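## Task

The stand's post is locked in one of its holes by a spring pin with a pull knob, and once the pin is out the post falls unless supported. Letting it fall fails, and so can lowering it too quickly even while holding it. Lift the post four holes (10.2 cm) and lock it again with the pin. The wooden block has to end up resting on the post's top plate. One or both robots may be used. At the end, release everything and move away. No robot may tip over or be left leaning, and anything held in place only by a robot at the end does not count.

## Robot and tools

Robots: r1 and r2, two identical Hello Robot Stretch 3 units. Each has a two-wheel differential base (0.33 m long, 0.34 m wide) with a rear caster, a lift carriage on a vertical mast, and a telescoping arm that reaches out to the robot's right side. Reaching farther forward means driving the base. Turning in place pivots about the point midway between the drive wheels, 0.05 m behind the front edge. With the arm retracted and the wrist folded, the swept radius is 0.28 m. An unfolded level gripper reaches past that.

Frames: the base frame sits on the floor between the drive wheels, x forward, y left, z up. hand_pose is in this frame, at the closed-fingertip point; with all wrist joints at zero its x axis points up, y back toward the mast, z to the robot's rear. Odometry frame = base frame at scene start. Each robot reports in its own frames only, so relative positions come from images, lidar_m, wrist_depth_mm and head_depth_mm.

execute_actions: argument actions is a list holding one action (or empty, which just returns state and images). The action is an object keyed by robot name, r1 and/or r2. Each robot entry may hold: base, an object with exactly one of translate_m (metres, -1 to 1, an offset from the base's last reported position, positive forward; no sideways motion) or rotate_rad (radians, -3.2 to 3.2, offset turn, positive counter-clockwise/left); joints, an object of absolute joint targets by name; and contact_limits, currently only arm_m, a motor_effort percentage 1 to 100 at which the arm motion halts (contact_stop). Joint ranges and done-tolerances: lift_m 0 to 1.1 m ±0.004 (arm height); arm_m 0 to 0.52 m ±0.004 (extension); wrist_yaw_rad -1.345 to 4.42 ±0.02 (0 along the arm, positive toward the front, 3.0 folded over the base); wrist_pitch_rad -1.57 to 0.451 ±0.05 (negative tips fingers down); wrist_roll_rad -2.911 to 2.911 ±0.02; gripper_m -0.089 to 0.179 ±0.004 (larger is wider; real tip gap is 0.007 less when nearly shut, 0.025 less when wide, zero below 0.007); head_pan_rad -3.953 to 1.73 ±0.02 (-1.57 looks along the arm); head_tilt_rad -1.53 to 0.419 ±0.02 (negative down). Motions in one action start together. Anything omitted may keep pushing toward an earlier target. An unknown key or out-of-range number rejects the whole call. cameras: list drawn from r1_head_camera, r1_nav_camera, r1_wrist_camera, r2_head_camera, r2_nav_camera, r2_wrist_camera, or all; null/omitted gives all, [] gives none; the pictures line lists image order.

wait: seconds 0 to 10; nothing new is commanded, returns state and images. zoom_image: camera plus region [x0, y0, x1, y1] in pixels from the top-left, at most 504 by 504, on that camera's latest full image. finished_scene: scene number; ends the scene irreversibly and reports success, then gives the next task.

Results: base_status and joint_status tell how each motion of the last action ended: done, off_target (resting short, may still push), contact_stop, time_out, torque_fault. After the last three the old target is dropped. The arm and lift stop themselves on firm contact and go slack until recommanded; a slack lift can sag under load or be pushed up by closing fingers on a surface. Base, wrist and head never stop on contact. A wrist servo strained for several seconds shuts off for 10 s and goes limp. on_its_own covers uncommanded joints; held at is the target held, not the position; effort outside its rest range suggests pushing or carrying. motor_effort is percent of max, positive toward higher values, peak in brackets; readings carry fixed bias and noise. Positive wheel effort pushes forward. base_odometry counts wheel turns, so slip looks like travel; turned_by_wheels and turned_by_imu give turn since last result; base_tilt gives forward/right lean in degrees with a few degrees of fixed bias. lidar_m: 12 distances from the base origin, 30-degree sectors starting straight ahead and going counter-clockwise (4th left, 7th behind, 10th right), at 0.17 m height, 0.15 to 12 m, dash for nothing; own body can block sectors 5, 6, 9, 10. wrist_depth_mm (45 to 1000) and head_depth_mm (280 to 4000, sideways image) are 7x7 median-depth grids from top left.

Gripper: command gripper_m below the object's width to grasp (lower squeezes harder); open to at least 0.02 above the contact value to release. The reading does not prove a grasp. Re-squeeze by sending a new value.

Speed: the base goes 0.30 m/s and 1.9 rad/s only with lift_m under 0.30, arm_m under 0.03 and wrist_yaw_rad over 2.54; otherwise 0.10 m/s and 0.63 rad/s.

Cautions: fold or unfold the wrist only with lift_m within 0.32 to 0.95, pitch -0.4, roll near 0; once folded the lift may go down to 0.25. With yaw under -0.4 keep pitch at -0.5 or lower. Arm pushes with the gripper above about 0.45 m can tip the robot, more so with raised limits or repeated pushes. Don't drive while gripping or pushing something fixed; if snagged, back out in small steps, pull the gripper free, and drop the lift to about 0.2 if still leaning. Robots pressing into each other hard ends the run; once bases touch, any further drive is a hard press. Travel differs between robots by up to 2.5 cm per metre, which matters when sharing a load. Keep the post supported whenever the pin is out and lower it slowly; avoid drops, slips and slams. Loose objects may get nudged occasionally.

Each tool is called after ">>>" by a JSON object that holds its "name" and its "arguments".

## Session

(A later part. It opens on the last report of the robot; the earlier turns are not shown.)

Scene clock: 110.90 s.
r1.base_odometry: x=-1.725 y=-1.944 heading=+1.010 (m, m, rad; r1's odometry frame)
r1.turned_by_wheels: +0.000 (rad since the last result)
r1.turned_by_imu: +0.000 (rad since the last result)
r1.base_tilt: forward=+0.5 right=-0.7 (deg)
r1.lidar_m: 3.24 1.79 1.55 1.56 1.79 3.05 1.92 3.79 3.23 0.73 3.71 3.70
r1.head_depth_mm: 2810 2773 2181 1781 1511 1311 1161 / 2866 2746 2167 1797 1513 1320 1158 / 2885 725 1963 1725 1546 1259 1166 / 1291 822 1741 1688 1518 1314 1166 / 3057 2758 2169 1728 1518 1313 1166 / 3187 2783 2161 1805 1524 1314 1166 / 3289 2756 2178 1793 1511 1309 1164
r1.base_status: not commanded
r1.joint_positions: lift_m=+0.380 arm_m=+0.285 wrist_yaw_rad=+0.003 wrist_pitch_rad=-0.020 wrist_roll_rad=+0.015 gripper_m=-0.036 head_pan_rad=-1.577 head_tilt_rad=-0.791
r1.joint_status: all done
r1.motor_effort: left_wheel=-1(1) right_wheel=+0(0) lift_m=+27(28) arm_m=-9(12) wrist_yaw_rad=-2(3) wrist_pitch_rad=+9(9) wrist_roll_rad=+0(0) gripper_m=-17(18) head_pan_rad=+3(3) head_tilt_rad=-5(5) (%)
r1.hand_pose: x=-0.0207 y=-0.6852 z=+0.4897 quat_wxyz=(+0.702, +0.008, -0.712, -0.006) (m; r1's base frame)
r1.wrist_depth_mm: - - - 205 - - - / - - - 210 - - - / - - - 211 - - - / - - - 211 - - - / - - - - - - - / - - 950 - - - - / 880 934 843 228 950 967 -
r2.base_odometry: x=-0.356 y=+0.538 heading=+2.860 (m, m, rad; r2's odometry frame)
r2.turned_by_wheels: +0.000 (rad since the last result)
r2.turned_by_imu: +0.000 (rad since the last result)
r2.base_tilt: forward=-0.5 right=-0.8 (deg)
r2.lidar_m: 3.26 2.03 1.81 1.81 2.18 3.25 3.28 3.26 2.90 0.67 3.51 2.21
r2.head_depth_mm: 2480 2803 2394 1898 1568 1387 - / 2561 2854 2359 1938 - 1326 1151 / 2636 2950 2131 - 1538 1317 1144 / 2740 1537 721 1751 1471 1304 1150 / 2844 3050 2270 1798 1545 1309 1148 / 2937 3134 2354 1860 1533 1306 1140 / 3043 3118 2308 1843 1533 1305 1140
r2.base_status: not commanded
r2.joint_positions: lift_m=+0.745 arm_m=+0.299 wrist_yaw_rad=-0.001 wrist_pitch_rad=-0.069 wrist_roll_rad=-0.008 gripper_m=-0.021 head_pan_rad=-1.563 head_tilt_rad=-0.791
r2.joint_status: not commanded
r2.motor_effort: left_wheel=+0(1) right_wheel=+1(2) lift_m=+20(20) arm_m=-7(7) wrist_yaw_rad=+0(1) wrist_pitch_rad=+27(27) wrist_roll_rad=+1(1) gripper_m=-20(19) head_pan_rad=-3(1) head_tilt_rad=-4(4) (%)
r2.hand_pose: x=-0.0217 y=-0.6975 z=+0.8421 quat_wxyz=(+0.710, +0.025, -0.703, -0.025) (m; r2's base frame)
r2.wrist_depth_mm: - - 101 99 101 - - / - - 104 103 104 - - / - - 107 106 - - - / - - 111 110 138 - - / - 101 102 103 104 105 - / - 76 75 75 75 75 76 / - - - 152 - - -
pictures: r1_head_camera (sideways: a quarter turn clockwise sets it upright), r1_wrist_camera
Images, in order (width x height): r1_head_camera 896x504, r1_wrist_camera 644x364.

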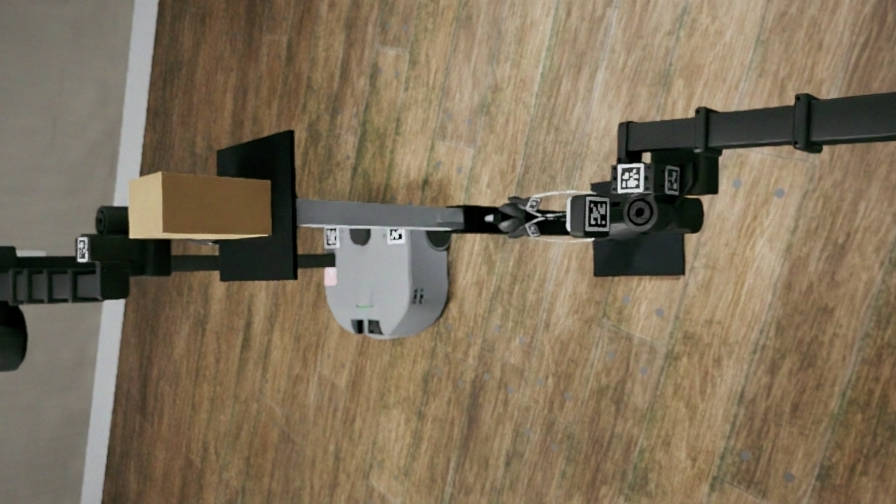

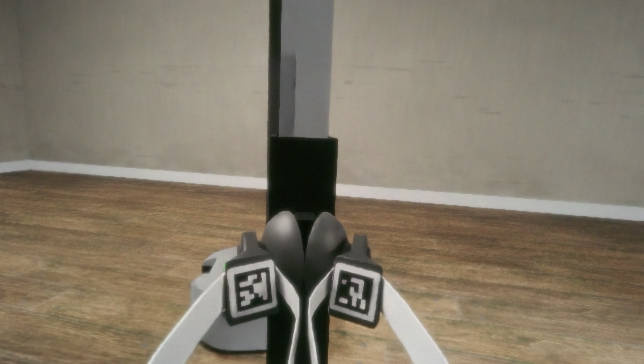

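>>> {"name": "execute_actions", "arguments": {"actions": [{"r1":{"joints":{"gripper_m":0.055}},"r2":{"joints":{"lift_m":0.741}}}], "cameras": []}}

>>> {"name": "execute_actions", "arguments": {"actions": [{"r1":{"joints":{"arm_m":0.307,"lift_m":0.384}},"r2":{"joints":{"lift_m":0.738}}}], "cameras": ["r1_head_camera"]}}

>>> {"name": "zoom_image", "arguments": {"camera": "r1_head_camera", "region": [420,160,580,270]}}

Scene clock: 115.77 s.
r1.base_odometry: x=-1.725 y=-1.944 heading=+1.010 (m, m, rad; r1's odometry frame)
r1.turned_by_wheels: +0.000 (rad since the last result)
r1.turned_by_imu: +0.001 (rad since the last result)
r1.base_tilt: forward=+0.3 right=-0.5 (deg)
r1.lidar_m: 3.23 1.80 1.55 1.56 1.79 3.06 1.92 3.77 3.24 0.73 3.70 3.70
r1.head_depth_mm: 2811 2808 2151 1768 1506 1314 1162 / 2831 2784 2147 1797 1507 1310 1164 / 2920 728 1980 1737 1549 1264 1159 / 1289 825 1716 1701 1506 1319 1157 / 3077 2773 2150 1726 1517 1313 1163 / 3217 2766 2161 1777 1517 1316 1164 / 3273 2792 2169 1771 1522 1319 1159
r1.base_status: not commanded
r1.joint_positions: lift_m=+0.380 arm_m=+0.284 wrist_yaw_rad=+0.003 wrist_pitch_rad=-0.020 wrist_roll_rad=+0.015 gripper_m=+0.055 head_pan_rad=-1.577 head_tilt_rad=-0.791
r1.joint_status: all done
r1.motor_effort: left_wheel=-1(1) right_wheel=-1(1) lift_m=+27(27) arm_m=-7(8) wrist_yaw_rad=-3(2) wrist_pitch_rad=+9(9) wrist_roll_rad=+0(0) gripper_m=+0(81) head_pan_rad=+3(3) head_tilt_rad=-4(4) (%)
r1.hand_pose: x=-0.0208 y=-0.6851 z=+0.4897 quat_wxyz=(+0.702, +0.008, -0.712, -0.007) (m; r1's base frame)
r1.wrist_depth_mm: - - - 205 - - - / - - - 208 - - - / - - - 211 - - - / - - - 209 - - - / - - - 213 - - - / - - 816 222 - - - / 901 945 839 229 900 959 998
r2.base_odometry: x=-0.356 y=+0.538 heading=+2.860 (m, m, rad; r2's odometry frame)
r2.turned_by_wheels: +0.000 (rad since the last result)
r2.turned_by_imu: +0.000 (rad since the last result)
r2.base_tilt: forward=-0.5 right=-0.8 (deg)
r2.lidar_m: 3.28 2.02 1.81 1.82 2.19 3.25 3.28 3.28 2.90 0.67 3.52 2.21
r2.head_depth_mm: 2481 2809 2407 1882 1568 1386 - / 2548 2882 2388 1936 - 1322 1146 / 2643 2904 2134 - 1546 1317 1148 / 2708 1527 722 1742 1467 1301 1147 / 2851 3022 2270 1813 1542 1311 1143 / 2936 3153 2342 1852 1522 1301 1138 / 3080 3128 2320 1839 1522 1306 1140
r2.base_status: not commanded
r2.joint_positions: lift_m=+0.741 arm_m=+0.299 wrist_yaw_rad=-0.001 wrist_pitch_rad=-0.056 wrist_roll_rad=-0.008 gripper_m=-0.021 head_pan_rad=-1.563 head_tilt_rad=-0.791
r2.joint_status: all done
r2.motor_effort: left_wheel=-1(0) right_wheel=+1(1) lift_m=+19(19) arm_m=-7(7) wrist_yaw_rad=+0(0) wrist_pitch_rad=+21(26) wrist_roll_rad=+1(1) gripper_m=-19(19) head_pan_rad=-2(0) head_tilt_rad=-4(3) (%)
r2.hand_pose: x=-0.0217 y=-0.6981 z=+0.8416 quat_wxyz=(+0.710, +0.020, -0.704, -0.020) (m; r2's base frame)
r2.wrist_depth_mm: - - 102 100 102 - - / - - 104 103 105 - - / - - 108 106 - - - / - - 111 110 138 - - / - 99 99 101 102 103 - / - 75 74 75 75 76 76 / - - - 151 - - -
pictures: none
No camera images: the call's "cameras" was empty. Leave "cameras" out to get every camera's image.

Scene clock: 116.87 s.
r1.base_odometry: x=-1.725 y=-1.944 heading=+1.010 (m, m, rad; r1's odometry frame)
r1.turned_by_wheels: +0.000 (rad since the last result)
r1.turned_by_imu: +0.000 (rad since the last result)
r1.base_tilt: forward=+0.3 right=-0.6 (deg)
r1.lidar_m: 3.24 1.80 1.56 1.56 1.79 3.07 1.93 3.77 3.24 0.73 3.69 3.71
r1.head_depth_mm: 2743 2773 2153 1774 1512 1315 1158 / 2850 2748 2185 1796 1508 1307 1165 / 2907 723 1991 1733 1536 1277 1161 / 1341 825 1729 1704 1510 1310 1165 / 3061 2765 2162 1732 1524 1321 1160 / 3185 2782 2184 1789 1520 1309 1164 / 3325 2791 2185 1804 1522 1313 1165
r1.base_status: not commanded
r1.joint_positions: lift_m=+0.384 arm_m=+0.307 wrist_yaw_rad=+0.002 wrist_pitch_rad=-0.020 wrist_roll_rad=+0.015 gripper_m=+0.055 head_pan_rad=-1.577 head_tilt_rad=-0.791
r1.joint_status: all done
r1.motor_effort: left_wheel=-1(1) right_wheel=+0(0) lift_m=+44(47) arm_m=+7(7) wrist_yaw_rad=-2(0) wrist_pitch_rad=+9(8) wrist_roll_rad=+0(0) gripper_m=+1(1) head_pan_rad=+3(3) head_tilt_rad=-4(5) (%)
r1.hand_pose: x=-0.0208 y=-0.7072 z=+0.4931 quat_wxyz=(+0.702, +0.008, -0.712, -0.007) (m; r1's base frame)
r1.wrist_depth_mm: - - - 182 - - - / - - - 187 - - - / - - - 189 - - - / - - - 188 - - - / - - - 191 - - - / - - 773 197 - - - / 890 931 797 202 930 953 998
r2.base_odometry: x=-0.356 y=+0.538 heading=+2.860 (m, m, rad; r2's odometry frame)
r2.turned_by_wheels: +0.000 (rad since the last result)
r2.turned_by_imu: +0.000 (rad since the last result)
r2.base_tilt: forward=-0.4 right=-0.8 (deg)
r2.lidar_m: 3.28 2.03 1.81 1.82 2.18 3.27 3.27 3.26 2.91 0.67 3.52 2.21
r2.head_depth_mm: 2445 2795 2388 1895 1582 1385 - / 2562 2842 2405 1937 - 1314 1147 / 2632 2900 2139 - 1525 1316 1147 / 2688 1541 723 1734 1469 1295 1148 / 2832 3060 2275 1812 1538 1306 1138 / 2967 3193 2342 1851 1529 1305 1140 / 3067 3117 2341 1842 1535 1308 1137
r2.base_status: not commanded
r2.joint_positions: lift_m=+0.738 arm_m=+0.299 wrist_yaw_rad=-0.001 wrist_pitch_rad=-0.046 wrist_roll_rad=-0.008 gripper_m=-0.021 head_pan_rad=-1.563 head_tilt_rad=-0.791
r2.joint_status: all done
r2.motor_effort: left_wheel=-1(0) right_wheel=+1(2) lift_m=+18(20) arm_m=-7(8) wrist_yaw_rad=+1(1) wrist_pitch_rad=+18(21) wrist_roll_rad=+1(1) gripper_m=-18(19) head_pan_rad=-3(2) head_tilt_rad=-3(4) (%)
r2.hand_pose: x=-0.0217 y=-0.6984 z=+0.8412 quat_wxyz=(+0.710, +0.016, -0.704, -0.017) (m; r2's base frame)
r2.wrist_depth_mm: - - 103 101 103 - - / - - 105 104 105 - - / - - 108 107 - - - / - - 112 110 136 - - / - 97 97 98 99 100 - / - 76 74 75 75 75 75 / - - - 151 - - -
pictures: r1_head_camera (sideways: a quarter turn clockwise sets it upright)
Images, in order (width x height): r1_head_camera 896x504.

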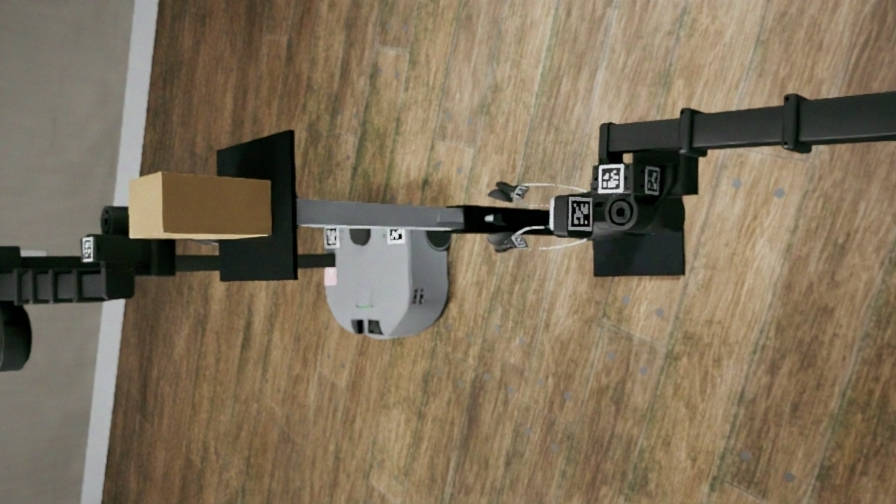

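Region (420, 160, 580, 270) of r1_head_camera's 896x504 image, scaled by 3.150, with more detail than that image has; it fills the top 346 rows of this view, and the rest is white.

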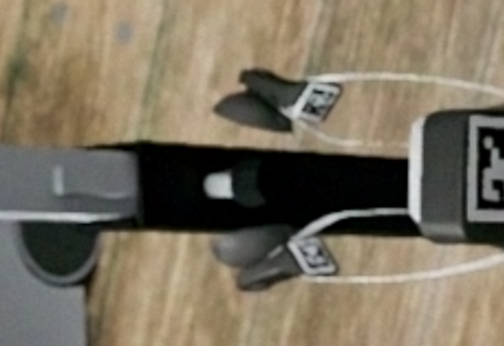

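>>> {"name": "execute_actions", "arguments": {"actions": [{"r1":{"joints":{"gripper_m":-0.04,"arm_m":0.308}},"r2":{"joints":{"lift_m":0.744}}}], "cameras": ["r1_wrist_camera"]}}

>>> {"name": "execute_actions", "arguments": {"actions": [{"r1":{"joints":{"arm_m":0.298}}}], "cameras": ["r1_wrist_camera","r1_head_camera"]}}

>>> {"name": "zoom_image", "arguments": {"camera": "r1_head_camera", "region": [420,160,580,270]}}

>>> {"name": "execute_actions", "arguments": {"actions": [{"r2":{"joints":{"lift_m":0.754}}}], "cameras": []}}

Scene clock: 124.93 s.
r1.base_odometry: x=-1.725 y=-1.944 heading=+1.010 (m, m, rad; r1's odometry frame)
r1.turned_by_wheels: +0.000 (rad since the last result)
r1.turned_by_imu: +0.001 (rad since the last result)
r1.base_tilt: forward=+0.4 right=-0.5 (deg)
r1.lidar_m: 3.23 1.80 1.56 1.56 1.78 3.06 1.92 3.79 3.24 0.73 3.73 3.68
r1.head_depth_mm: 2779 2814 2154 1775 1497 1315 1161 / 2829 2774 2175 1789 1509 1309 1156 / 2925 722 1983 1735 1555 1281 1161 / 1294 823 1742 1688 1506 1303 1164 / 3049 2766 2171 1736 1524 1304 1163 / 3188 2764 2169 1790 1510 1315 1167 / 3297 2761 2173 1794 1506 1315 1163
r1.base_status: not commanded
r1.joint_positions: lift_m=+0.384 arm_m=+0.308 wrist_yaw_rad=+0.002 wrist_pitch_rad=-0.020 wrist_roll_rad=+0.015 gripper_m=-0.039 head_pan_rad=-1.577 head_tilt_rad=-0.791
r1.joint_status: all done
r1.motor_effort: left_wheel=-1(1) right_wheel=-1(0) lift_m=+45(45) arm_m=+0(6) wrist_yaw_rad=+1(1) wrist_pitch_rad=+9(9) wrist_roll_rad=+0(0) gripper_m=-21(97) head_pan_rad=+3(3) head_tilt_rad=-4(4) (%)
r1.hand_pose: x=-0.0208 y=-0.7087 z=+0.4931 quat_wxyz=(+0.702, +0.008, -0.712, -0.007) (m; r1's base frame)
r1.wrist_depth_mm: - - - 181 - - - / - - - 186 - - - / - - - 189 - - - / - - - 188 - - - / - - - 188 - - - / - - - 154 - - - / 910 916 813 204 976 979 987
r2.base_odometry: x=-0.356 y=+0.538 heading=+2.860 (m, m, rad; r2's odometry frame)
r2.turned_by_wheels: +0.000 (rad since the last result)
r2.turned_by_imu: +0.000 (rad since the last result)
r2.base_tilt: forward=-0.5 right=-0.8 (deg)
r2.lidar_m: 3.26 2.02 1.81 1.82 2.19 3.26 3.28 3.27 2.91 0.67 3.52 2.20
r2.head_depth_mm: 2474 2796 2389 1882 1554 1382 - / 2566 2851 2387 1948 - 1316 1150 / 2653 2970 2126 - 1549 1318 1148 / 2683 1534 723 1724 1474 1301 1146 / 2841 3066 2275 1815 1534 1314 1145 / 2915 3159 2333 1848 1527 1304 1139 / 3031 3165 2319 1845 1524 1300 1132
r2.base_status: not commanded
r2.joint_positions: lift_m=+0.743 arm_m=+0.299 wrist_yaw_rad=-0.001 wrist_pitch_rad=-0.062 wrist_roll_rad=-0.008 gripper_m=-0.021 head_pan_rad=-1.563 head_tilt_rad=-0.791
r2.joint_status: all done
r2.motor_effort: left_wheel=+0(1) right_wheel=+1(1) lift_m=+30(29) arm_m=-7(7) wrist_yaw_rad=+1(0) wrist_pitch_rad=+24(25) wrist_roll_rad=+1(1) gripper_m=-18(19) head_pan_rad=-2(3) head_tilt_rad=-3(4) (%)
r2.hand_pose: x=-0.0217 y=-0.6978 z=+0.8423 quat_wxyz=(+0.710, +0.022, -0.704, -0.022) (m; r2's base frame)
r2.wrist_depth_mm: - - 101 100 101 - - / - - 104 103 105 - - / - - 107 106 - - - / - - 111 110 140 - - / - 100 101 102 104 104 - / - 75 75 77 75 76 76 / - - - 152 - - -
pictures: r1_wrist_camera
Images, in order (width x height): r1_wrist_camera 644x364.

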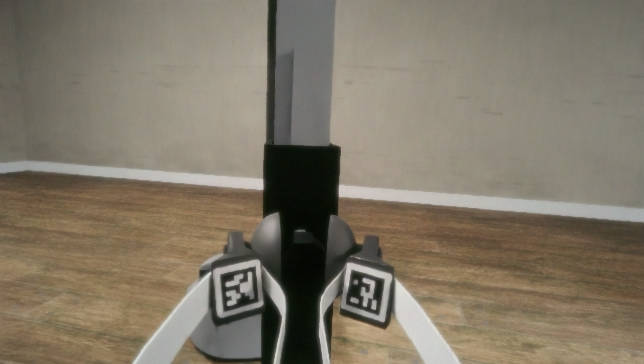

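Scene clock: 125.77 s.
r1.base_odometry: x=-1.725 y=-1.944 heading=+1.011 (m, m, rad; r1's odometry frame)
r1.turned_by_wheels: +0.000 (rad since the last result)
r1.turned_by_imu: +0.000 (rad since the last result)
r1.base_tilt: forward=+0.5 right=-0.6 (deg)
r1.lidar_m: 3.23 1.80 1.55 1.56 1.79 3.07 1.92 3.79 3.24 0.73 3.73 3.69
r1.head_depth_mm: 2767 2745 2163 1800 1505 1316 1162 / 2834 2763 2140 1784 1509 1306 1159 / 2912 723 1979 1721 1550 1267 1164 / 1295 822 1735 1678 1510 1319 1159 / 3044 2781 2187 1727 1506 1313 1165 / 3186 2820 2163 1784 1511 1317 1166 / 3268 2777 2161 1778 1510 1317 1163
r1.base_status: not commanded
r1.joint_positions: lift_m=+0.384 arm_m=+0.299 wrist_yaw_rad=+0.002 wrist_pitch_rad=-0.019 wrist_roll_rad=+0.015 gripper_m=-0.036 head_pan_rad=-1.577 head_tilt_rad=-0.791
r1.joint_status: all done
r1.motor_effort: left_wheel=-1(1) right_wheel=-1(1) lift_m=+44(43) arm_m=-12(18) wrist_yaw_rad=-2(2) wrist_pitch_rad=+8(9) wrist_roll_rad=+0(0) gripper_m=-20(22) head_pan_rad=+3(3) head_tilt_rad=-5(4) (%)
r1.hand_pose: x=-0.0208 y=-0.6995 z=+0.4934 quat_wxyz=(+0.702, +0.008, -0.712, -0.006) (m; r1's base frame)
r1.wrist_depth_mm: - - - 191 - - - / - - - 195 - - - / - - - 199 - - - / - - - 195 - - - / - - - 198 - - - / - - - 205 - - - / 899 909 813 536 954 987 966
r2.base_odometry: x=-0.356 y=+0.538 heading=+2.860 (m, m, rad; r2's odometry frame)
r2.turned_by_wheels: +0.000 (rad since the last result)
r2.turned_by_imu: +0.000 (rad since the last result)
r2.base_tilt: forward=-0.4 right=-0.8 (deg)
r2.lidar_m: 3.27 2.03 1.81 1.82 2.18 3.25 3.29 3.27 2.91 0.67 3.54 2.20
r2.head_depth_mm: 2465 2776 2413 1881 1557 1379 - / 2565 2860 2397 1938 - 1313 1145 / 2661 2936 2145 - 1542 1316 1147 / 2705 1534 722 1753 1463 1303 1146 / 2854 3054 2255 1804 1533 1311 1138 / 2922 3178 2348 1845 1515 1311 1145 / 3012 3139 2310 1845 1530 1308 1136
r2.base_status: not commanded
r2.joint_positions: lift_m=+0.743 arm_m=+0.299 wrist_yaw_rad=-0.001 wrist_pitch_rad=-0.062 wrist_roll_rad=-0.008 gripper_m=-0.021 head_pan_rad=-1.563 head_tilt_rad=-0.791
r2.joint_status: not commanded
r2.motor_effort: left_wheel=+0(0) right_wheel=+1(1) lift_m=+30(30) arm_m=-7(7) wrist_yaw_rad=+0(1) wrist_pitch_rad=+24(24) wrist_roll_rad=+1(1) gripper_m=-19(19) head_pan_rad=-2(4) head_tilt_rad=-4(5) (%)
r2.hand_pose: x=-0.0217 y=-0.6978 z=+0.8423 quat_wxyz=(+0.710, +0.022, -0.704, -0.022) (m; r2's base frame)
r2.wrist_depth_mm: - - 101 100 101 - - / - - 104 103 104 - - / - - 108 107 - - - / - - 112 110 139 - - / - 100 101 102 103 105 - / - 75 75 77 75 75 76 / - - - 151 - - -
pictures: r1_head_camera (sideways: a quarter turn clockwise sets it upright), r1_wrist_camera
Images, in order (width x height): r1_head_camera 896x504, r1_wrist_camera 644x364.

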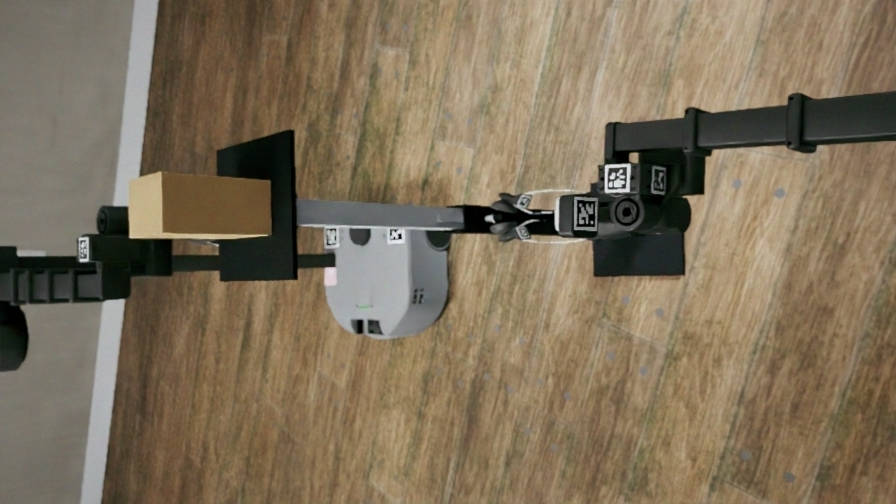

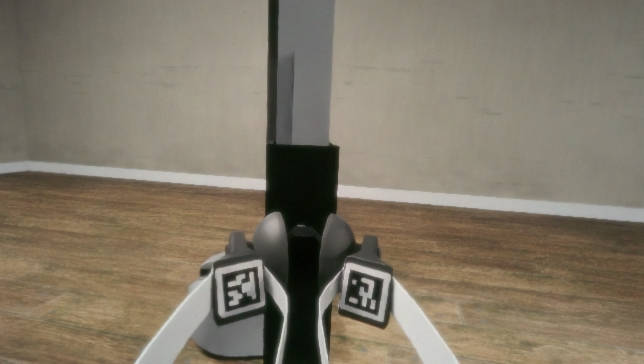

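Region (420, 160, 580, 270) of r1_head_camera's 896x504 image, scaled by 3.150, with more detail than that image has; it fills the top 346 rows of this view, and the rest is white.

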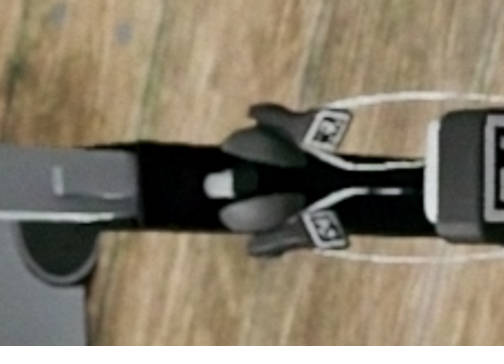

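Scene clock: 126.50 s.
r1.base_odometry: x=-1.725 y=-1.944 heading=+1.011 (m, m, rad; r1's odometry frame)
r1.turned_by_wheels: +0.000 (rad since the last result)
r1.turned_by_imu: +0.000 (rad since the last result)
r1.base_tilt: forward=+0.3 right=-0.7 (deg)
r1.lidar_m: 3.22 1.80 1.56 1.56 1.79 3.07 1.92 3.80 3.24 0.73 3.71 3.69
r1.head_depth_mm: 2801 2774 2166 1802 1517 1314 1153 / 2829 2756 2157 1801 1515 1317 1161 / 2930 728 1962 1731 1543 1271 1156 / 1294 827 1760 1693 1510 1309 1168 / 3102 2757 2175 1729 1501 1313 1161 / 3181 2807 2184 1781 1509 1316 1162 / 3284 2787 2167 1783 1503 1314 1164
r1.base_status: not commanded
r1.joint_positions: lift_m=+0.384 arm_m=+0.299 wrist_yaw_rad=+0.002 wrist_pitch_rad=-0.019 wrist_roll_rad=+0.015 gripper_m=-0.036 head_pan_rad=-1.577 head_tilt_rad=-0.791
r1.joint_status: not commanded
r1.motor_effort: left_wheel=-1(1) right_wheel=-1(1) lift_m=+44(44) arm_m=-12(11) wrist_yaw_rad=-1(0) wrist_pitch_rad=+8(8) wrist_roll_rad=-1(0) gripper_m=-20(19) head_pan_rad=+3(3) head_tilt_rad=-4(4) (%)
r1.hand_pose: x=-0.0208 y=-0.6995 z=+0.4934 quat_wxyz=(+0.702, +0.008, -0.712, -0.006) (m; r1's base frame)
r1.wrist_depth_mm: - - - 191 - - - / - - - 195 - - - / - - - 198 - - - / - - - 196 - - - / - - - 198 - - - / - - - 205 - - - / 880 928 823 212 949 980 982
r2.base_odometry: x=-0.356 y=+0.538 heading=+2.860 (m, m, rad; r2's odometry frame)
r2.turned_by_wheels: +0.000 (rad since the last result)
r2.turned_by_imu: +0.000 (rad since the last result)
r2.base_tilt: forward=-0.4 right=-0.8 (deg)
r2.lidar_m: 3.29 2.03 1.81 1.82 2.19 3.26 3.27 3.26 2.90 0.66 3.51 2.20
r2.head_depth_mm: 2475 2797 2369 1886 1580 - - / 2573 2851 2378 1991 - 1322 1146 / 2659 2938 2283 - 1542 1322 1145 / 2704 1541 721 1744 1476 1296 1144 / 2842 3029 2253 1788 1536 1305 1142 / 2943 3159 2332 1848 1535 1306 1137 / 3043 3127 2315 1845 1525 1310 1133
r2.base_status: not commanded
r2.joint_positions: lift_m=+0.753 arm_m=+0.299 wrist_yaw_rad=-0.001 wrist_pitch_rad=-0.095 wrist_roll_rad=-0.008 gripper_m=-0.021 head_pan_rad=-1.563 head_tilt_rad=-0.791
r2.joint_status: all done
r2.on_its_own: wrist_pitch_rad is at rest, and its effort (+37) is outside its rest range (-20 to +32)
r2.motor_effort: left_wheel=-1(2) right_wheel=+2(1) lift_m=+33(36) arm_m=-7(7) wrist_yaw_rad=+0(0) wrist_pitch_rad=+37(37) wrist_roll_rad=+1(1) gripper_m=-19(19) head_pan_rad=-3(1) head_tilt_rad=-4(4) (%)
r2.hand_pose: x=-0.0217 y=-0.6963 z=+0.8438 quat_wxyz=(+0.710, +0.034, -0.703, -0.034) (m; r2's base frame)
r2.wrist_depth_mm: - - 98 98 99 - - / - - 103 101 103 - - / - - 106 105 - - - / - - 111 109 143 - - / - 106 107 109 109 111 - / - 78 78 79 79 80 80 / - - - 153 - - -
pictures: none
No camera images: the call's "cameras" was empty. Leave "cameras" out to get every camera's image.

>>> {"name": "execute_actions", "arguments": {"actions": [{"r1":{"joints":{"gripper_m":0.045}},"r2":{"joints":{"lift_m":0.743}}}], "cameras": []}}

>>> {"name": "execute_actions", "arguments": {"actions": [{"r1":{"joints":{"arm_m":0.31}}}], "cameras": []}}

>>> {"name": "execute_actions", "arguments": {"actions": [{"r1":{"joints":{"gripper_m":-0.085}}}], "cameras": ["r1_wrist_camera"]}}

>>> {"name": "execute_actions", "arguments": {"actions": [{"r1":{"joints":{"arm_m":0.295}}}], "cameras": ["r1_wrist_camera","r1_head_camera"]}}

>>> {"name": "zoom_image", "arguments": {"camera": "r1_head_camera", "region": [420,160,580,270]}}

>>> {"name": "execute_actions", "arguments": {"actions": [{"r2":{"joints":{"lift_m":0.755}}}], "cameras": []}}

Scene clock: 136.67 s.
r1.base_odometry: x=-1.725 y=-1.944 heading=+1.010 (m, m, rad; r1's odometry frame)
r1.turned_by_wheels: +0.000 (rad since the last result)
r1.turned_by_imu: +0.001 (rad since the last result)
r1.base_tilt: forward=+0.6 right=-0.7 (deg)
r1.lidar_m: 3.21 1.80 1.56 1.56 1.79 3.06 1.93 3.79 3.24 0.73 3.71 3.70
r1.head_depth_mm: 2762 2774 2133 1783 1513 1312 1161 / 2834 2763 2171 1784 1510 1318 1160 / 2932 726 1972 1748 1549 1268 1167 / 1297 821 1746 1684 1516 1315 1165 / 3054 2745 2176 1719 1511 1313 1165 / 3192 2789 2196 1794 1518 1312 1163 / 3279 2733 2166 1798 1529 1322 1167
r1.base_status: not commanded
r1.joint_positions: lift_m=+0.384 arm_m=+0.298 wrist_yaw_rad=+0.002 wrist_pitch_rad=-0.019 wrist_roll_rad=+0.015 gripper_m=+0.045 head_pan_rad=-1.577 head_tilt_rad=-0.791
r1.joint_status: all done
r1.motor_effort: left_wheel=-1(1) right_wheel=-1(1) lift_m=+44(45) arm_m=-7(11) wrist_yaw_rad=-1(1) wrist_pitch_rad=+8(8) wrist_roll_rad=+0(0) gripper_m=+1(80) head_pan_rad=+2(2) head_tilt_rad=-5(4) (%)
r1.hand_pose: x=-0.0208 y=-0.6991 z=+0.4934 quat_wxyz=(+0.702, +0.008, -0.712, -0.006) (m; r1's base frame)
r1.wrist_depth_mm: - - - 191 - - - / - - - 197 - - - / - - - 199 - - - / - - - 197 - - - / - - - 198 - - - / - - - 206 - - - / 880 915 816 212 918 995 981
r2.base_odometry: x=-0.356 y=+0.538 heading=+2.860 (m, m, rad; r2's odometry frame)
r2.turned_by_wheels: +0.000 (rad since the last result)
r2.turned_by_imu: +0.000 (rad since the last result)
r2.base_tilt: forward=-0.4 right=-0.8 (deg)
r2.lidar_m: 3.28 2.03 1.81 1.82 2.18 3.26 3.27 3.27 2.90 0.67 3.52 2.21
r2.head_depth_mm: 2504 2788 2390 1886 1558 1379 - / 2551 2837 2396 1932 - 1317 1151 / 2651 2965 2132 - 1545 1320 1147 / 2719 1524 722 1729 1472 1303 1147 / 2867 3059 2265 1808 1539 1315 1148 / 2932 3126 2330 1845 1523 1304 1137 / 3064 3179 2347 1853 1535 1295 1135
r2.base_status: not commanded
r2.joint_positions: lift_m=+0.743 arm_m=+0.299 wrist_yaw_rad=-0.001 wrist_pitch_rad=-0.062 wrist_roll_rad=-0.008 gripper_m=-0.021 head_pan_rad=-1.563 head_tilt_rad=-0.791
r2.joint_status: all done
r2.motor_effort: left_wheel=-1(1) right_wheel=+2(0) lift_m=+19(29) arm_m=-7(7) wrist_yaw_rad=+0(0) wrist_pitch_rad=+24(36) wrist_roll_rad=+1(1) gripper_m=-19(19) head_pan_rad=-2(3) head_tilt_rad=-5(3) (%)
r2.hand_pose: x=-0.0217 y=-0.6978 z=+0.8420 quat_wxyz=(+0.710, +0.022, -0.704, -0.022) (m; r2's base frame)
r2.wrist_depth_mm: - - 101 100 101 - - / - - 104 103 104 - - / - - 107 106 - - - / - - 111 110 139 - - / - 100 101 102 103 104 - / - 75 75 76 77 77 76 / - - - 152 - - -
pictures: none
No camera images: the call's "cameras" was empty. Leave "cameras" out to get every camera's image.

Scene clock: 137.53 s.
r1.base_odometry: x=-1.725 y=-1.944 heading=+1.010 (m, m, rad; r1's odometry frame)
r1.turned_by_wheels: +0.000 (rad since the last result)
r1.turned_by_imu: +0.000 (rad since the last result)
r1.base_tilt: forward=+0.6 right=-0.6 (deg)
r1.lidar_m: 3.21 1.80 1.56 1.56 1.78 3.06 1.92 3.79 3.24 0.73 3.71 3.70
r1.head_depth_mm: 2759 2763 2164 1791 1520 1312 1165 / 2853 2753 2174 1781 1519 1313 1164 / 2948 727 1960 1751 1537 1273 1159 / 1298 825 1743 1706 1503 1314 1166 / 3112 2758 2154 1729 1512 1307 1162 / 3190 2782 2190 1774 1512 1310 1158 / 3275 2811 2155 1804 1509 1307 1170
r1.base_status: not commanded
r1.joint_positions: lift_m=+0.384 arm_m=+0.310 wrist_yaw_rad=+0.002 wrist_pitch_rad=-0.019 wrist_roll_rad=+0.015 gripper_m=+0.045 head_pan_rad=-1.577 head_tilt_rad=-0.791
r1.joint_status: all done
r1.motor_effort: left_wheel=-1(1) right_wheel=+0(0) lift_m=+44(44) arm_m=+7(7) wrist_yaw_rad=-2(2) wrist_pitch_rad=+8(8) wrist_roll_rad=+0(0) gripper_m=+0(1) head_pan_rad=+3(3) head_tilt_rad=-4(5) (%)
r1.hand_pose: x=-0.0209 y=-0.7103 z=+0.4934 quat_wxyz=(+0.702, +0.008, -0.712, -0.006) (m; r1's base frame)
r1.wrist_depth_mm: - - - 180 - - - / - - - 183 - - - / - - - 186 - - - / - - - 186 - - - / - - - 187 - - - / - - - 194 - - - / 888 903 796 200 918 976 -
r2.base_odometry: x=-0.356 y=+0.538 heading=+2.860 (m, m, rad; r2's odometry frame)
r2.turned_by_wheels: +0.000 (rad since the last result)
r2.turned_by_imu: +0.000 (rad since the last result)
r2.base_tilt: forward=-0.5 right=-0.7 (deg)
r2.lidar_m: 3.28 2.02 1.81 1.82 2.18 3.27 3.28 3.28 2.91 0.67 3.51 2.20
r2.head_depth_mm: 2483 2808 2410 1881 1555 1382 - / 2568 2838 2381 1954 - 1317 1144 / 2638 2942 2148 - 1538 1317 1149 / 2709 1538 720 1723 1474 1301 1141 / 2831 3019 2264 1795 1542 1306 1146 / 2923 3190 2330 1857 1532 1312 1141 / 3017 3157 2334 1849 1534 1306 1134
r2.base_status: not commanded
r2.joint_positions: lift_m=+0.743 arm_m=+0.299 wrist_yaw_rad=-0.001 wrist_pitch_rad=-0.062 wrist_roll_rad=-0.008 gripper_m=-0.021 head_pan_rad=-1.563 head_tilt_rad=-0.791
r2.joint_status: not commanded
r2.motor_effort: left_wheel=-2(1) right_wheel=+1(1) lift_m=+19(19) arm_m=-7(7) wrist_yaw_rad=+1(0) wrist_pitch_rad=+24(24) wrist_roll_rad=+1(1) gripper_m=-19(19) head_pan_rad=-2(2) head_tilt_rad=-5(3) (%)
r2.hand_pose: x=-0.0217 y=-0.6978 z=+0.8420 quat_wxyz=(+0.710, +0.022, -0.704, -0.022) (m; r2's base frame)
r2.wrist_depth_mm: - - 101 100 101 - - / - - 104 103 104 - - / - - 108 106 - - - / - - 111 110 139 - - / - 100 101 102 103 104 - / - 75 75 76 77 77 76 / - - - 152 - - -
pictures: none
No camera images: the call's "cameras" was empty. Leave "cameras" out to get every camera's image.

Scene clock: 139.33 s.
r1.base_odometry: x=-1.725 y=-1.944 heading=+1.011 (m, m, rad; r1's odometry frame)
r1.turned_by_wheels: +0.000 (rad since the last result)
r1.turned_by_imu: +0.000 (rad since the last result)
r1.base_tilt: forward=+0.4 right=-0.5 (deg)
r1.lidar_m: 3.23 1.80 1.56 1.56 1.79 3.06 1.92 3.80 3.23 0.73 3.72 3.69
r1.head_depth_mm: 2734 2776 2171 1777 1519 1311 1157 / 2863 2732 2171 1797 1510 1312 1161 / 2908 724 1976 1729 1547 1286 1167 / 1295 823 1734 1703 1520 1315 1171 / 3095 2802 2185 1718 1511 1308 1162 / 3155 2777 2169 1772 1525 1314 1163 / 3315 2800 2181 1785 1506 1312 1165
r1.base_status: not commanded
r1.joint_positions: lift_m=+0.384 arm_m=+0.310 wrist_yaw_rad=+0.004 wrist_pitch_rad=-0.019 wrist_roll_rad=+0.015 gripper_m=-0.083 head_pan_rad=-1.577 head_tilt_rad=-0.791
r1.joint_status: all done
r1.motor_effort: left_wheel=-1(1) right_wheel=-1(0) lift_m=+43(44) arm_m=-2(7) wrist_yaw_rad=-1(2) wrist_pitch_rad=+8(8) wrist_roll_rad=+0(0) gripper_m=-36(100) head_pan_rad=+3(3) head_tilt_rad=-5(4) (%)
r1.hand_pose: x=-0.0204 y=-0.7108 z=+0.4934 quat_wxyz=(+0.702, +0.009, -0.712, -0.006) (m; r1's base frame)
r1.wrist_depth_mm: - - - 179 - - - / - - - 183 - - - / - - - 188 - - - / - - - 184 - - - / - - - 186 - - - / - - - 151 - - - / 898 904 799 533 949 981 -
r2.base_odometry: x=-0.356 y=+0.538 heading=+2.860 (m, m, rad; r2's odometry frame)
r2.turned_by_wheels: +0.000 (rad since the last result)
r2.turned_by_imu: +0.000 (rad since the last result)
r2.base_tilt: forward=-0.5 right=-0.8 (deg)
r2.lidar_m: 3.27 2.03 1.81 1.82 2.19 3.25 3.29 3.27 2.91 0.67 3.53 2.21
r2.head_depth_mm: 2479 2796 2400 1882 1551 1383 - / 2552 2861 2400 1948 - 1318 1155 / 2648 2912 2129 - 1543 1324 1150 / 2696 1535 722 1725 1477 1310 1147 / 2864 3052 2268 1810 1534 1313 1143 / 2932 3159 2317 1852 1528 1306 1138 / 3064 3156 2330 1839 1523 1302 1142
r2.base_status: not commanded
r2.joint_positions: lift_m=+0.743 arm_m=+0.299 wrist_yaw_rad=-0.001 wrist_pitch_rad=-0.062 wrist_roll_rad=-0.008 gripper_m=-0.021 head_pan_rad=-1.563 head_tilt_rad=-0.791
r2.joint_status: not commanded
r2.motor_effort: left_wheel=-1(1) right_wheel=+1(1) lift_m=+19(19) arm_m=-7(7) wrist_yaw_rad=+0(0) wrist_pitch_rad=+24(24) wrist_roll_rad=+1(1) gripper_m=-20(19) head_pan_rad=-1(2) head_tilt_rad=-4(3) (%)
r2.hand_pose: x=-0.0217 y=-0.6978 z=+0.8420 quat_wxyz=(+0.710, +0.022, -0.704, -0.022) (m; r2's base frame)
r2.wrist_depth_mm: - - 101 100 101 - - / - - 104 103 104 - - / - - 108 106 - - - / - - 111 110 139 - - / - 100 101 102 103 104 - / - 75 75 76 77 77 76 / - - - 151 - - -
pictures: r1_wrist_camera
Images, in order (width x height): r1_wrist_camera 644x364.

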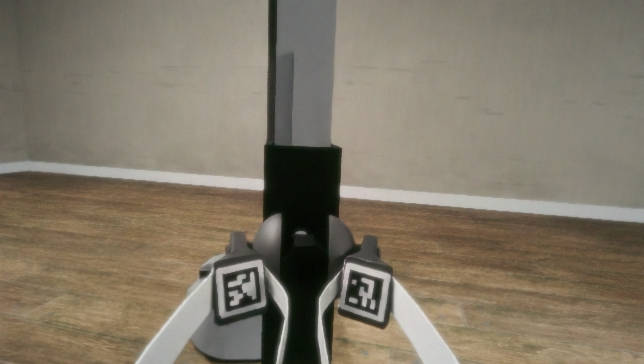

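Scene clock: 140.77 s.
r1.base_odometry: x=-1.725 y=-1.944 heading=+1.011 (m, m, rad; r1's odometry frame)
r1.turned_by_wheels: +0.000 (rad since the last result)
r1.turned_by_imu: +0.000 (rad since the last result)
r1.base_tilt: forward=+0.4 right=-0.6 (deg)
r1.lidar_m: 3.23 1.80 1.56 1.56 1.79 3.07 1.93 3.80 3.23 0.73 3.72 3.68
r1.head_depth_mm: 2783 2710 2155 1767 1515 1320 1159 / 2897 2791 2176 1773 1511 1311 1163 / 2886 739 2007 1727 1535 1259 1161 / 1294 841 1731 1695 1507 1312 1166 / 3023 2759 2161 1744 1514 1314 1165 / 3214 2783 2172 1793 1502 1315 1159 / 3324 2776 2147 1782 1512 1307 1166
r1.base_status: not commanded
r1.joint_positions: lift_m=+0.384 arm_m=+0.296 wrist_yaw_rad=+0.003 wrist_pitch_rad=-0.016 wrist_roll_rad=+0.015 gripper_m=-0.077 head_pan_rad=-1.577 head_tilt_rad=-0.791
r1.joint_status: all done
r1.on_its_own: gripper_m is held at -0.078, not at your -0.085, by its stall guard, which is still easing
r1.motor_effort: left_wheel=-1(2) right_wheel=-1(4) lift_m=+44(44) arm_m=-14(28) wrist_yaw_rad=-1(2) wrist_pitch_rad=+7(8) wrist_roll_rad=+0(1) gripper_m=-34(36) head_pan_rad=+3(3) head_tilt_rad=-4(4) (%)
r1.hand_pose: x=-0.0207 y=-0.6967 z=+0.4941 quat_wxyz=(+0.702, +0.007, -0.712, -0.005) (m; r1's base frame)
r1.wrist_depth_mm: - - - 194 - - - / - - - 197 - - - / - - - 200 - - - / - - - 198 - - - / - - - 201 - - - / - - - 207 - - - / 886 927 833 546 935 960 -
r2.base_odometry: x=-0.356 y=+0.538 heading=+2.860 (m, m, rad; r2's odometry frame)
r2.turned_by_wheels: +0.000 (rad since the last result)
r2.turned_by_imu: +0.000 (rad since the last result)
r2.base_tilt: forward=-0.5 right=-0.8 (deg)
r2.lidar_m: 3.26 2.03 1.81 1.82 2.19 3.26 3.27 3.26 2.91 0.67 3.49 2.21
r2.head_depth_mm: 2507 2785 2390 1886 1571 1383 - / 2554 2827 2389 1927 - 1320 1150 / 2676 2914 2132 - 1540 1319 1146 / 2701 1538 727 1737 1478 1304 1138 / 2821 3021 2327 1790 1539 1305 1147 / 2946 3136 2324 1853 1529 1310 1138 / 3040 3179 2330 1849 1536 1297 1135
r2.base_status: not commanded
r2.joint_positions: lift_m=+0.743 arm_m=+0.299 wrist_yaw_rad=-0.001 wrist_pitch_rad=-0.085 wrist_roll_rad=-0.008 gripper_m=-0.021 head_pan_rad=-1.563 head_tilt_rad=-0.791
r2.joint_status: not commanded
r2.on_its_own: wrist_pitch_rad is at rest, and its effort (+33) is outside its rest range (-20 to +32)
r2.motor_effort: left_wheel=-1(1) right_wheel=+1(1) lift_m=+22(22) arm_m=-7(7) wrist_yaw_rad=+0(0) wrist_pitch_rad=+33(35) wrist_roll_rad=+1(1) gripper_m=-19(19) head_pan_rad=-3(2) head_tilt_rad=-4(4) (%)
r2.hand_pose: x=-0.0217 y=-0.6968 z=+0.8360 quat_wxyz=(+0.710, +0.030, -0.703, -0.030) (m; r2's base frame)
r2.wrist_depth_mm: - - 99 98 100 - - / - - 103 102 103 - - / - - 107 105 - - - / - - 111 109 142 - - / - 105 106 107 107 109 - / - 76 76 77 77 78 78 / - - - 153 - - -
pictures: r1_head_camera (sideways: a quarter turn clockwise sets it upright), r1_wrist_camera
Images, in order (width x height): r1_head_camera 896x504, r1_wrist_camera 644x364.

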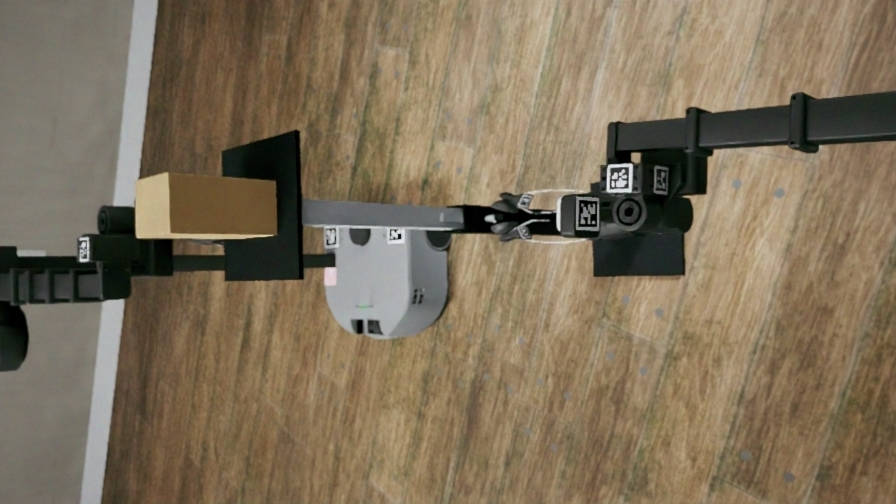

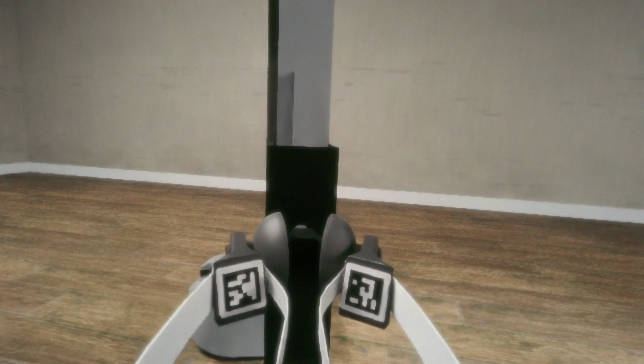

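Region (420, 160, 580, 270) of r1_head_camera's 896x504 image, scaled by 3.150, with more detail than that image has; it fills the top 346 rows of this view, and the rest is white.

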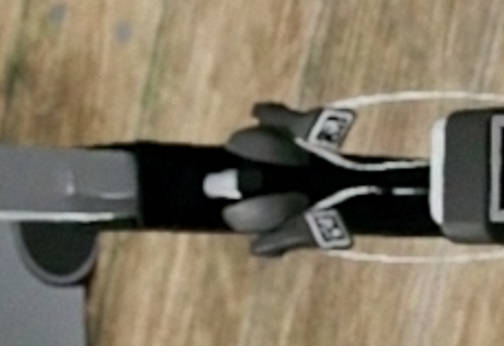

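Scene clock: 141.53 s.
r1.base_odometry: x=-1.725 y=-1.944 heading=+1.011 (m, m, rad; r1's odometry frame)
r1.turned_by_wheels: +0.000 (rad since the last result)
r1.turned_by_imu: +0.000 (rad since the last result)
r1.base_tilt: forward=+0.5 right=-0.7 (deg)
r1.lidar_m: 3.23 1.81 1.56 1.56 1.79 3.08 1.93 3.78 3.23 0.73 3.73 3.70
r1.head_depth_mm: 2796 2792 2162 1783 1521 1315 1159 / 2866 2754 2173 1779 1511 1310 1166 / 2898 724 1996 1740 1549 1258 1152 / 1287 825 1779 1685 1513 1318 1157 / 2959 2806 2156 1726 1514 1317 1156 / 3199 2790 2158 1800 1517 1323 1169 / 3240 2754 2162 1784 1512 1318 1165
r1.base_status: not commanded
r1.joint_positions: lift_m=+0.384 arm_m=+0.296 wrist_yaw_rad=+0.003 wrist_pitch_rad=-0.016 wrist_roll_rad=+0.015 gripper_m=-0.074 head_pan_rad=-1.577 head_tilt_rad=-0.791
r1.joint_status: not commanded
r1.on_its_own: gripper_m is held at -0.075, not at your -0.085, by its stall guard, which is still easing
r1.motor_effort: left_wheel=-1(1) right_wheel=-1(1) lift_m=+44(44) arm_m=-14(14) wrist_yaw_rad=-2(2) wrist_pitch_rad=+7(7) wrist_roll_rad=+0(0) gripper_m=-33(34) head_pan_rad=+3(3) head_tilt_rad=-3(4) (%)
r1.hand_pose: x=-0.0207 y=-0.6967 z=+0.4941 quat_wxyz=(+0.702, +0.007, -0.712, -0.005) (m; r1's base frame)
r1.wrist_depth_mm: - - - 194 - - - / - - - 198 - - - / - - - 201 - - - / - - - 198 - - - / - - - 201 - - - / - - - 208 - - - / 877 929 802 879 978 - -
r2.base_odometry: x=-0.356 y=+0.538 heading=+2.860 (m, m, rad; r2's odometry frame)
r2.turned_by_wheels: +0.000 (rad since the last result)
r2.turned_by_imu: +0.000 (rad since the last result)
r2.base_tilt: forward=-0.5 right=-0.8 (deg)
r2.lidar_m: 3.26 2.03 1.81 1.82 2.19 3.26 3.27 3.26 2.91 0.67 3.51 2.20
r2.head_depth_mm: 2495 2774 2412 1887 1575 - - / 2564 2840 2376 - - 1318 1147 / 2650 2968 2277 - 1548 1323 1152 / 2739 1544 721 1732 1473 1306 1146 / 2832 3037 2275 1811 1535 1307 1140 / 2958 3141 2318 1852 1532 1310 1141 / 3045 3165 2336 1847 1528 1297 1141
r2.base_status: not commanded
r2.joint_positions: lift_m=+0.754 arm_m=+0.299 wrist_yaw_rad=-0.001 wrist_pitch_rad=-0.103 wrist_roll_rad=-0.008 gripper_m=-0.021 head_pan_rad=-1.563 head_tilt_rad=-0.791
r2.joint_status: all done
r2.on_its_own: wrist_pitch_rad is at rest, and its effort (+39) is outside its rest range (-20 to +32)
r2.motor_effort: left_wheel=-2(1) right_wheel=+1(1) lift_m=+33(32) arm_m=-7(7) wrist_yaw_rad=+0(1) wrist_pitch_rad=+39(41) wrist_roll_rad=+1(1) gripper_m=-19(20) head_pan_rad=-2(2) head_tilt_rad=-4(3) (%)
r2.hand_pose: x=-0.0217 y=-0.6959 z=+0.8428 quat_wxyz=(+0.709, +0.036, -0.703, -0.037) (m; r2's base frame)
r2.wrist_depth_mm: - - 97 97 99 - - / - - 102 101 102 - - / - - 107 105 - - - / - - 110 109 143 - - / - 108 109 110 111 111 - / - 79 79 80 80 81 81 / - - - 154 - - -
pictures: none
No camera images: the call's "cameras" was empty. Leave "cameras" out to get every camera's image.

>>> {"name": "execute_actions", "arguments": {"actions": [{"r2":{"joints":{"lift_m":0.766}}}], "cameras": ["r1_head_camera"]}}

Scene clock: 144.50 s.
r1.base_odometry: x=-1.725 y=-1.944 heading=+1.011 (m, m, rad; r1's odometry frame)
r1.turned_by_wheels: +0.000 (rad since the last result)
r1.turned_by_imu: +0.000 (rad since the last result)
r1.base_tilt: forward=+0.4 right=-0.5 (deg)
r1.lidar_m: 3.23 1.80 1.56 1.56 1.79 3.07 1.93 3.80 3.24 0.73 3.73 3.69
r1.head_depth_mm: 2764 2722 2154 1779 1514 1313 1162 / 2844 2790 2174 1777 1508 1307 1164 / 2892 724 1989 1743 1555 1269 1158 / 966 821 1736 1690 1519 1312 1162 / 3054 2805 2177 1717 1506 1314 1163 / 3241 2746 2173 1780 1525 1318 1168 / 3266 2756 2183 1774 1522 1322 1168
r1.base_status: not commanded
r1.joint_positions: lift_m=+0.384 arm_m=+0.296 wrist_yaw_rad=+0.003 wrist_pitch_rad=-0.016 wrist_roll_rad=+0.015 gripper_m=-0.058 head_pan_rad=-1.577 head_tilt_rad=-0.791
r1.joint_status: not commanded
r1.on_its_own: gripper_m is held at -0.059, not at your -0.085, by its stall guard, which is still easing
r1.motor_effort: left_wheel=-1(1) right_wheel=-1(1) lift_m=+45(44) arm_m=-12(14) wrist_yaw_rad=-1(0) wrist_pitch_rad=+7(7) wrist_roll_rad=+0(0) gripper_m=-28(28) head_pan_rad=+3(3) head_tilt_rad=-4(4) (%)
r1.hand_pose: x=-0.0207 y=-0.6965 z=+0.4941 quat_wxyz=(+0.702, +0.007, -0.712, -0.005) (m; r1's base frame)
r1.wrist_depth_mm: - - - 195 - - - / - - - 198 - - - / - - - 200 - - - / - - - 199 - - - / - - - 202 - - - / - - - 207 - - - / 907 902 829 216 965 959 991
r2.base_odometry: x=-0.356 y=+0.538 heading=+2.860 (m, m, rad; r2's odometry frame)
r2.turned_by_wheels: +0.000 (rad since the last result)
r2.turned_by_imu: +0.000 (rad since the last result)
r2.base_tilt: forward=-0.5 right=-0.8 (deg)
r2.lidar_m: 3.26 2.02 1.81 1.82 2.18 3.26 3.28 3.27 2.90 0.66 3.52 2.20
r2.head_depth_mm: 2482 2766 2396 1900 1580 - - / 2558 2865 2367 - 1510 1318 1149 / 2634 2931 810 - 1548 1317 1145 / 2677 1539 708 1730 1470 1311 1144 / 2827 3042 2260 1811 1534 1311 1147 / 2977 3179 2302 1863 1541 1299 1138 / 3041 3150 2327 1837 1522 1301 1136
r2.base_status: not commanded
r2.joint_positions: lift_m=+0.765 arm_m=+0.299 wrist_yaw_rad=-0.001 wrist_pitch_rad=-0.128 wrist_roll_rad=-0.008 gripper_m=-0.021 head_pan_rad=-1.563 head_tilt_rad=-0.791
r2.joint_status: all done
r2.on_its_own: wrist_pitch_rad is at rest, and its effort (+49) is outside its rest range (-20 to +32)
r2.motor_effort: left_wheel=-1(2) right_wheel=+1(1) lift_m=+35(32) arm_m=-7(7) wrist_yaw_rad=+0(1) wrist_pitch_rad=+49(50) wrist_roll_rad=+1(1) gripper_m=-20(20) head_pan_rad=-2(2) head_tilt_rad=-5(5) (%)
r2.hand_pose: x=-0.0217 y=-0.6946 z=+0.8473 quat_wxyz=(+0.709, +0.045, -0.702, -0.046) (m; r2's base frame)
r2.wrist_depth_mm: - - 96 95 97 - - / - - 100 99 101 - - / - - 106 104 - - - / - - 110 109 146 - - / - 112 111 112 113 115 - / 87 83 84 84 85 85 86 / - 77 - 156 - - -
pictures: r1_head_camera (sideways: a quarter turn clockwise sets it upright)
Images, in order (width x height): r1_head_camera 896x504.

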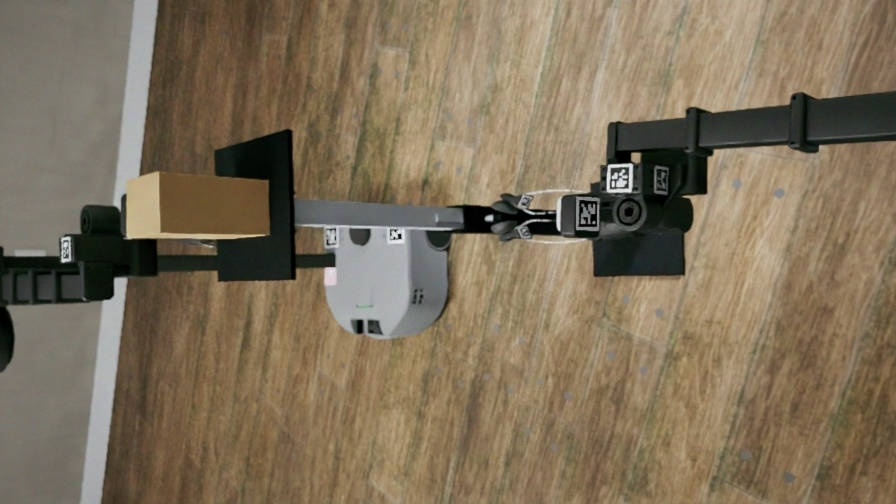

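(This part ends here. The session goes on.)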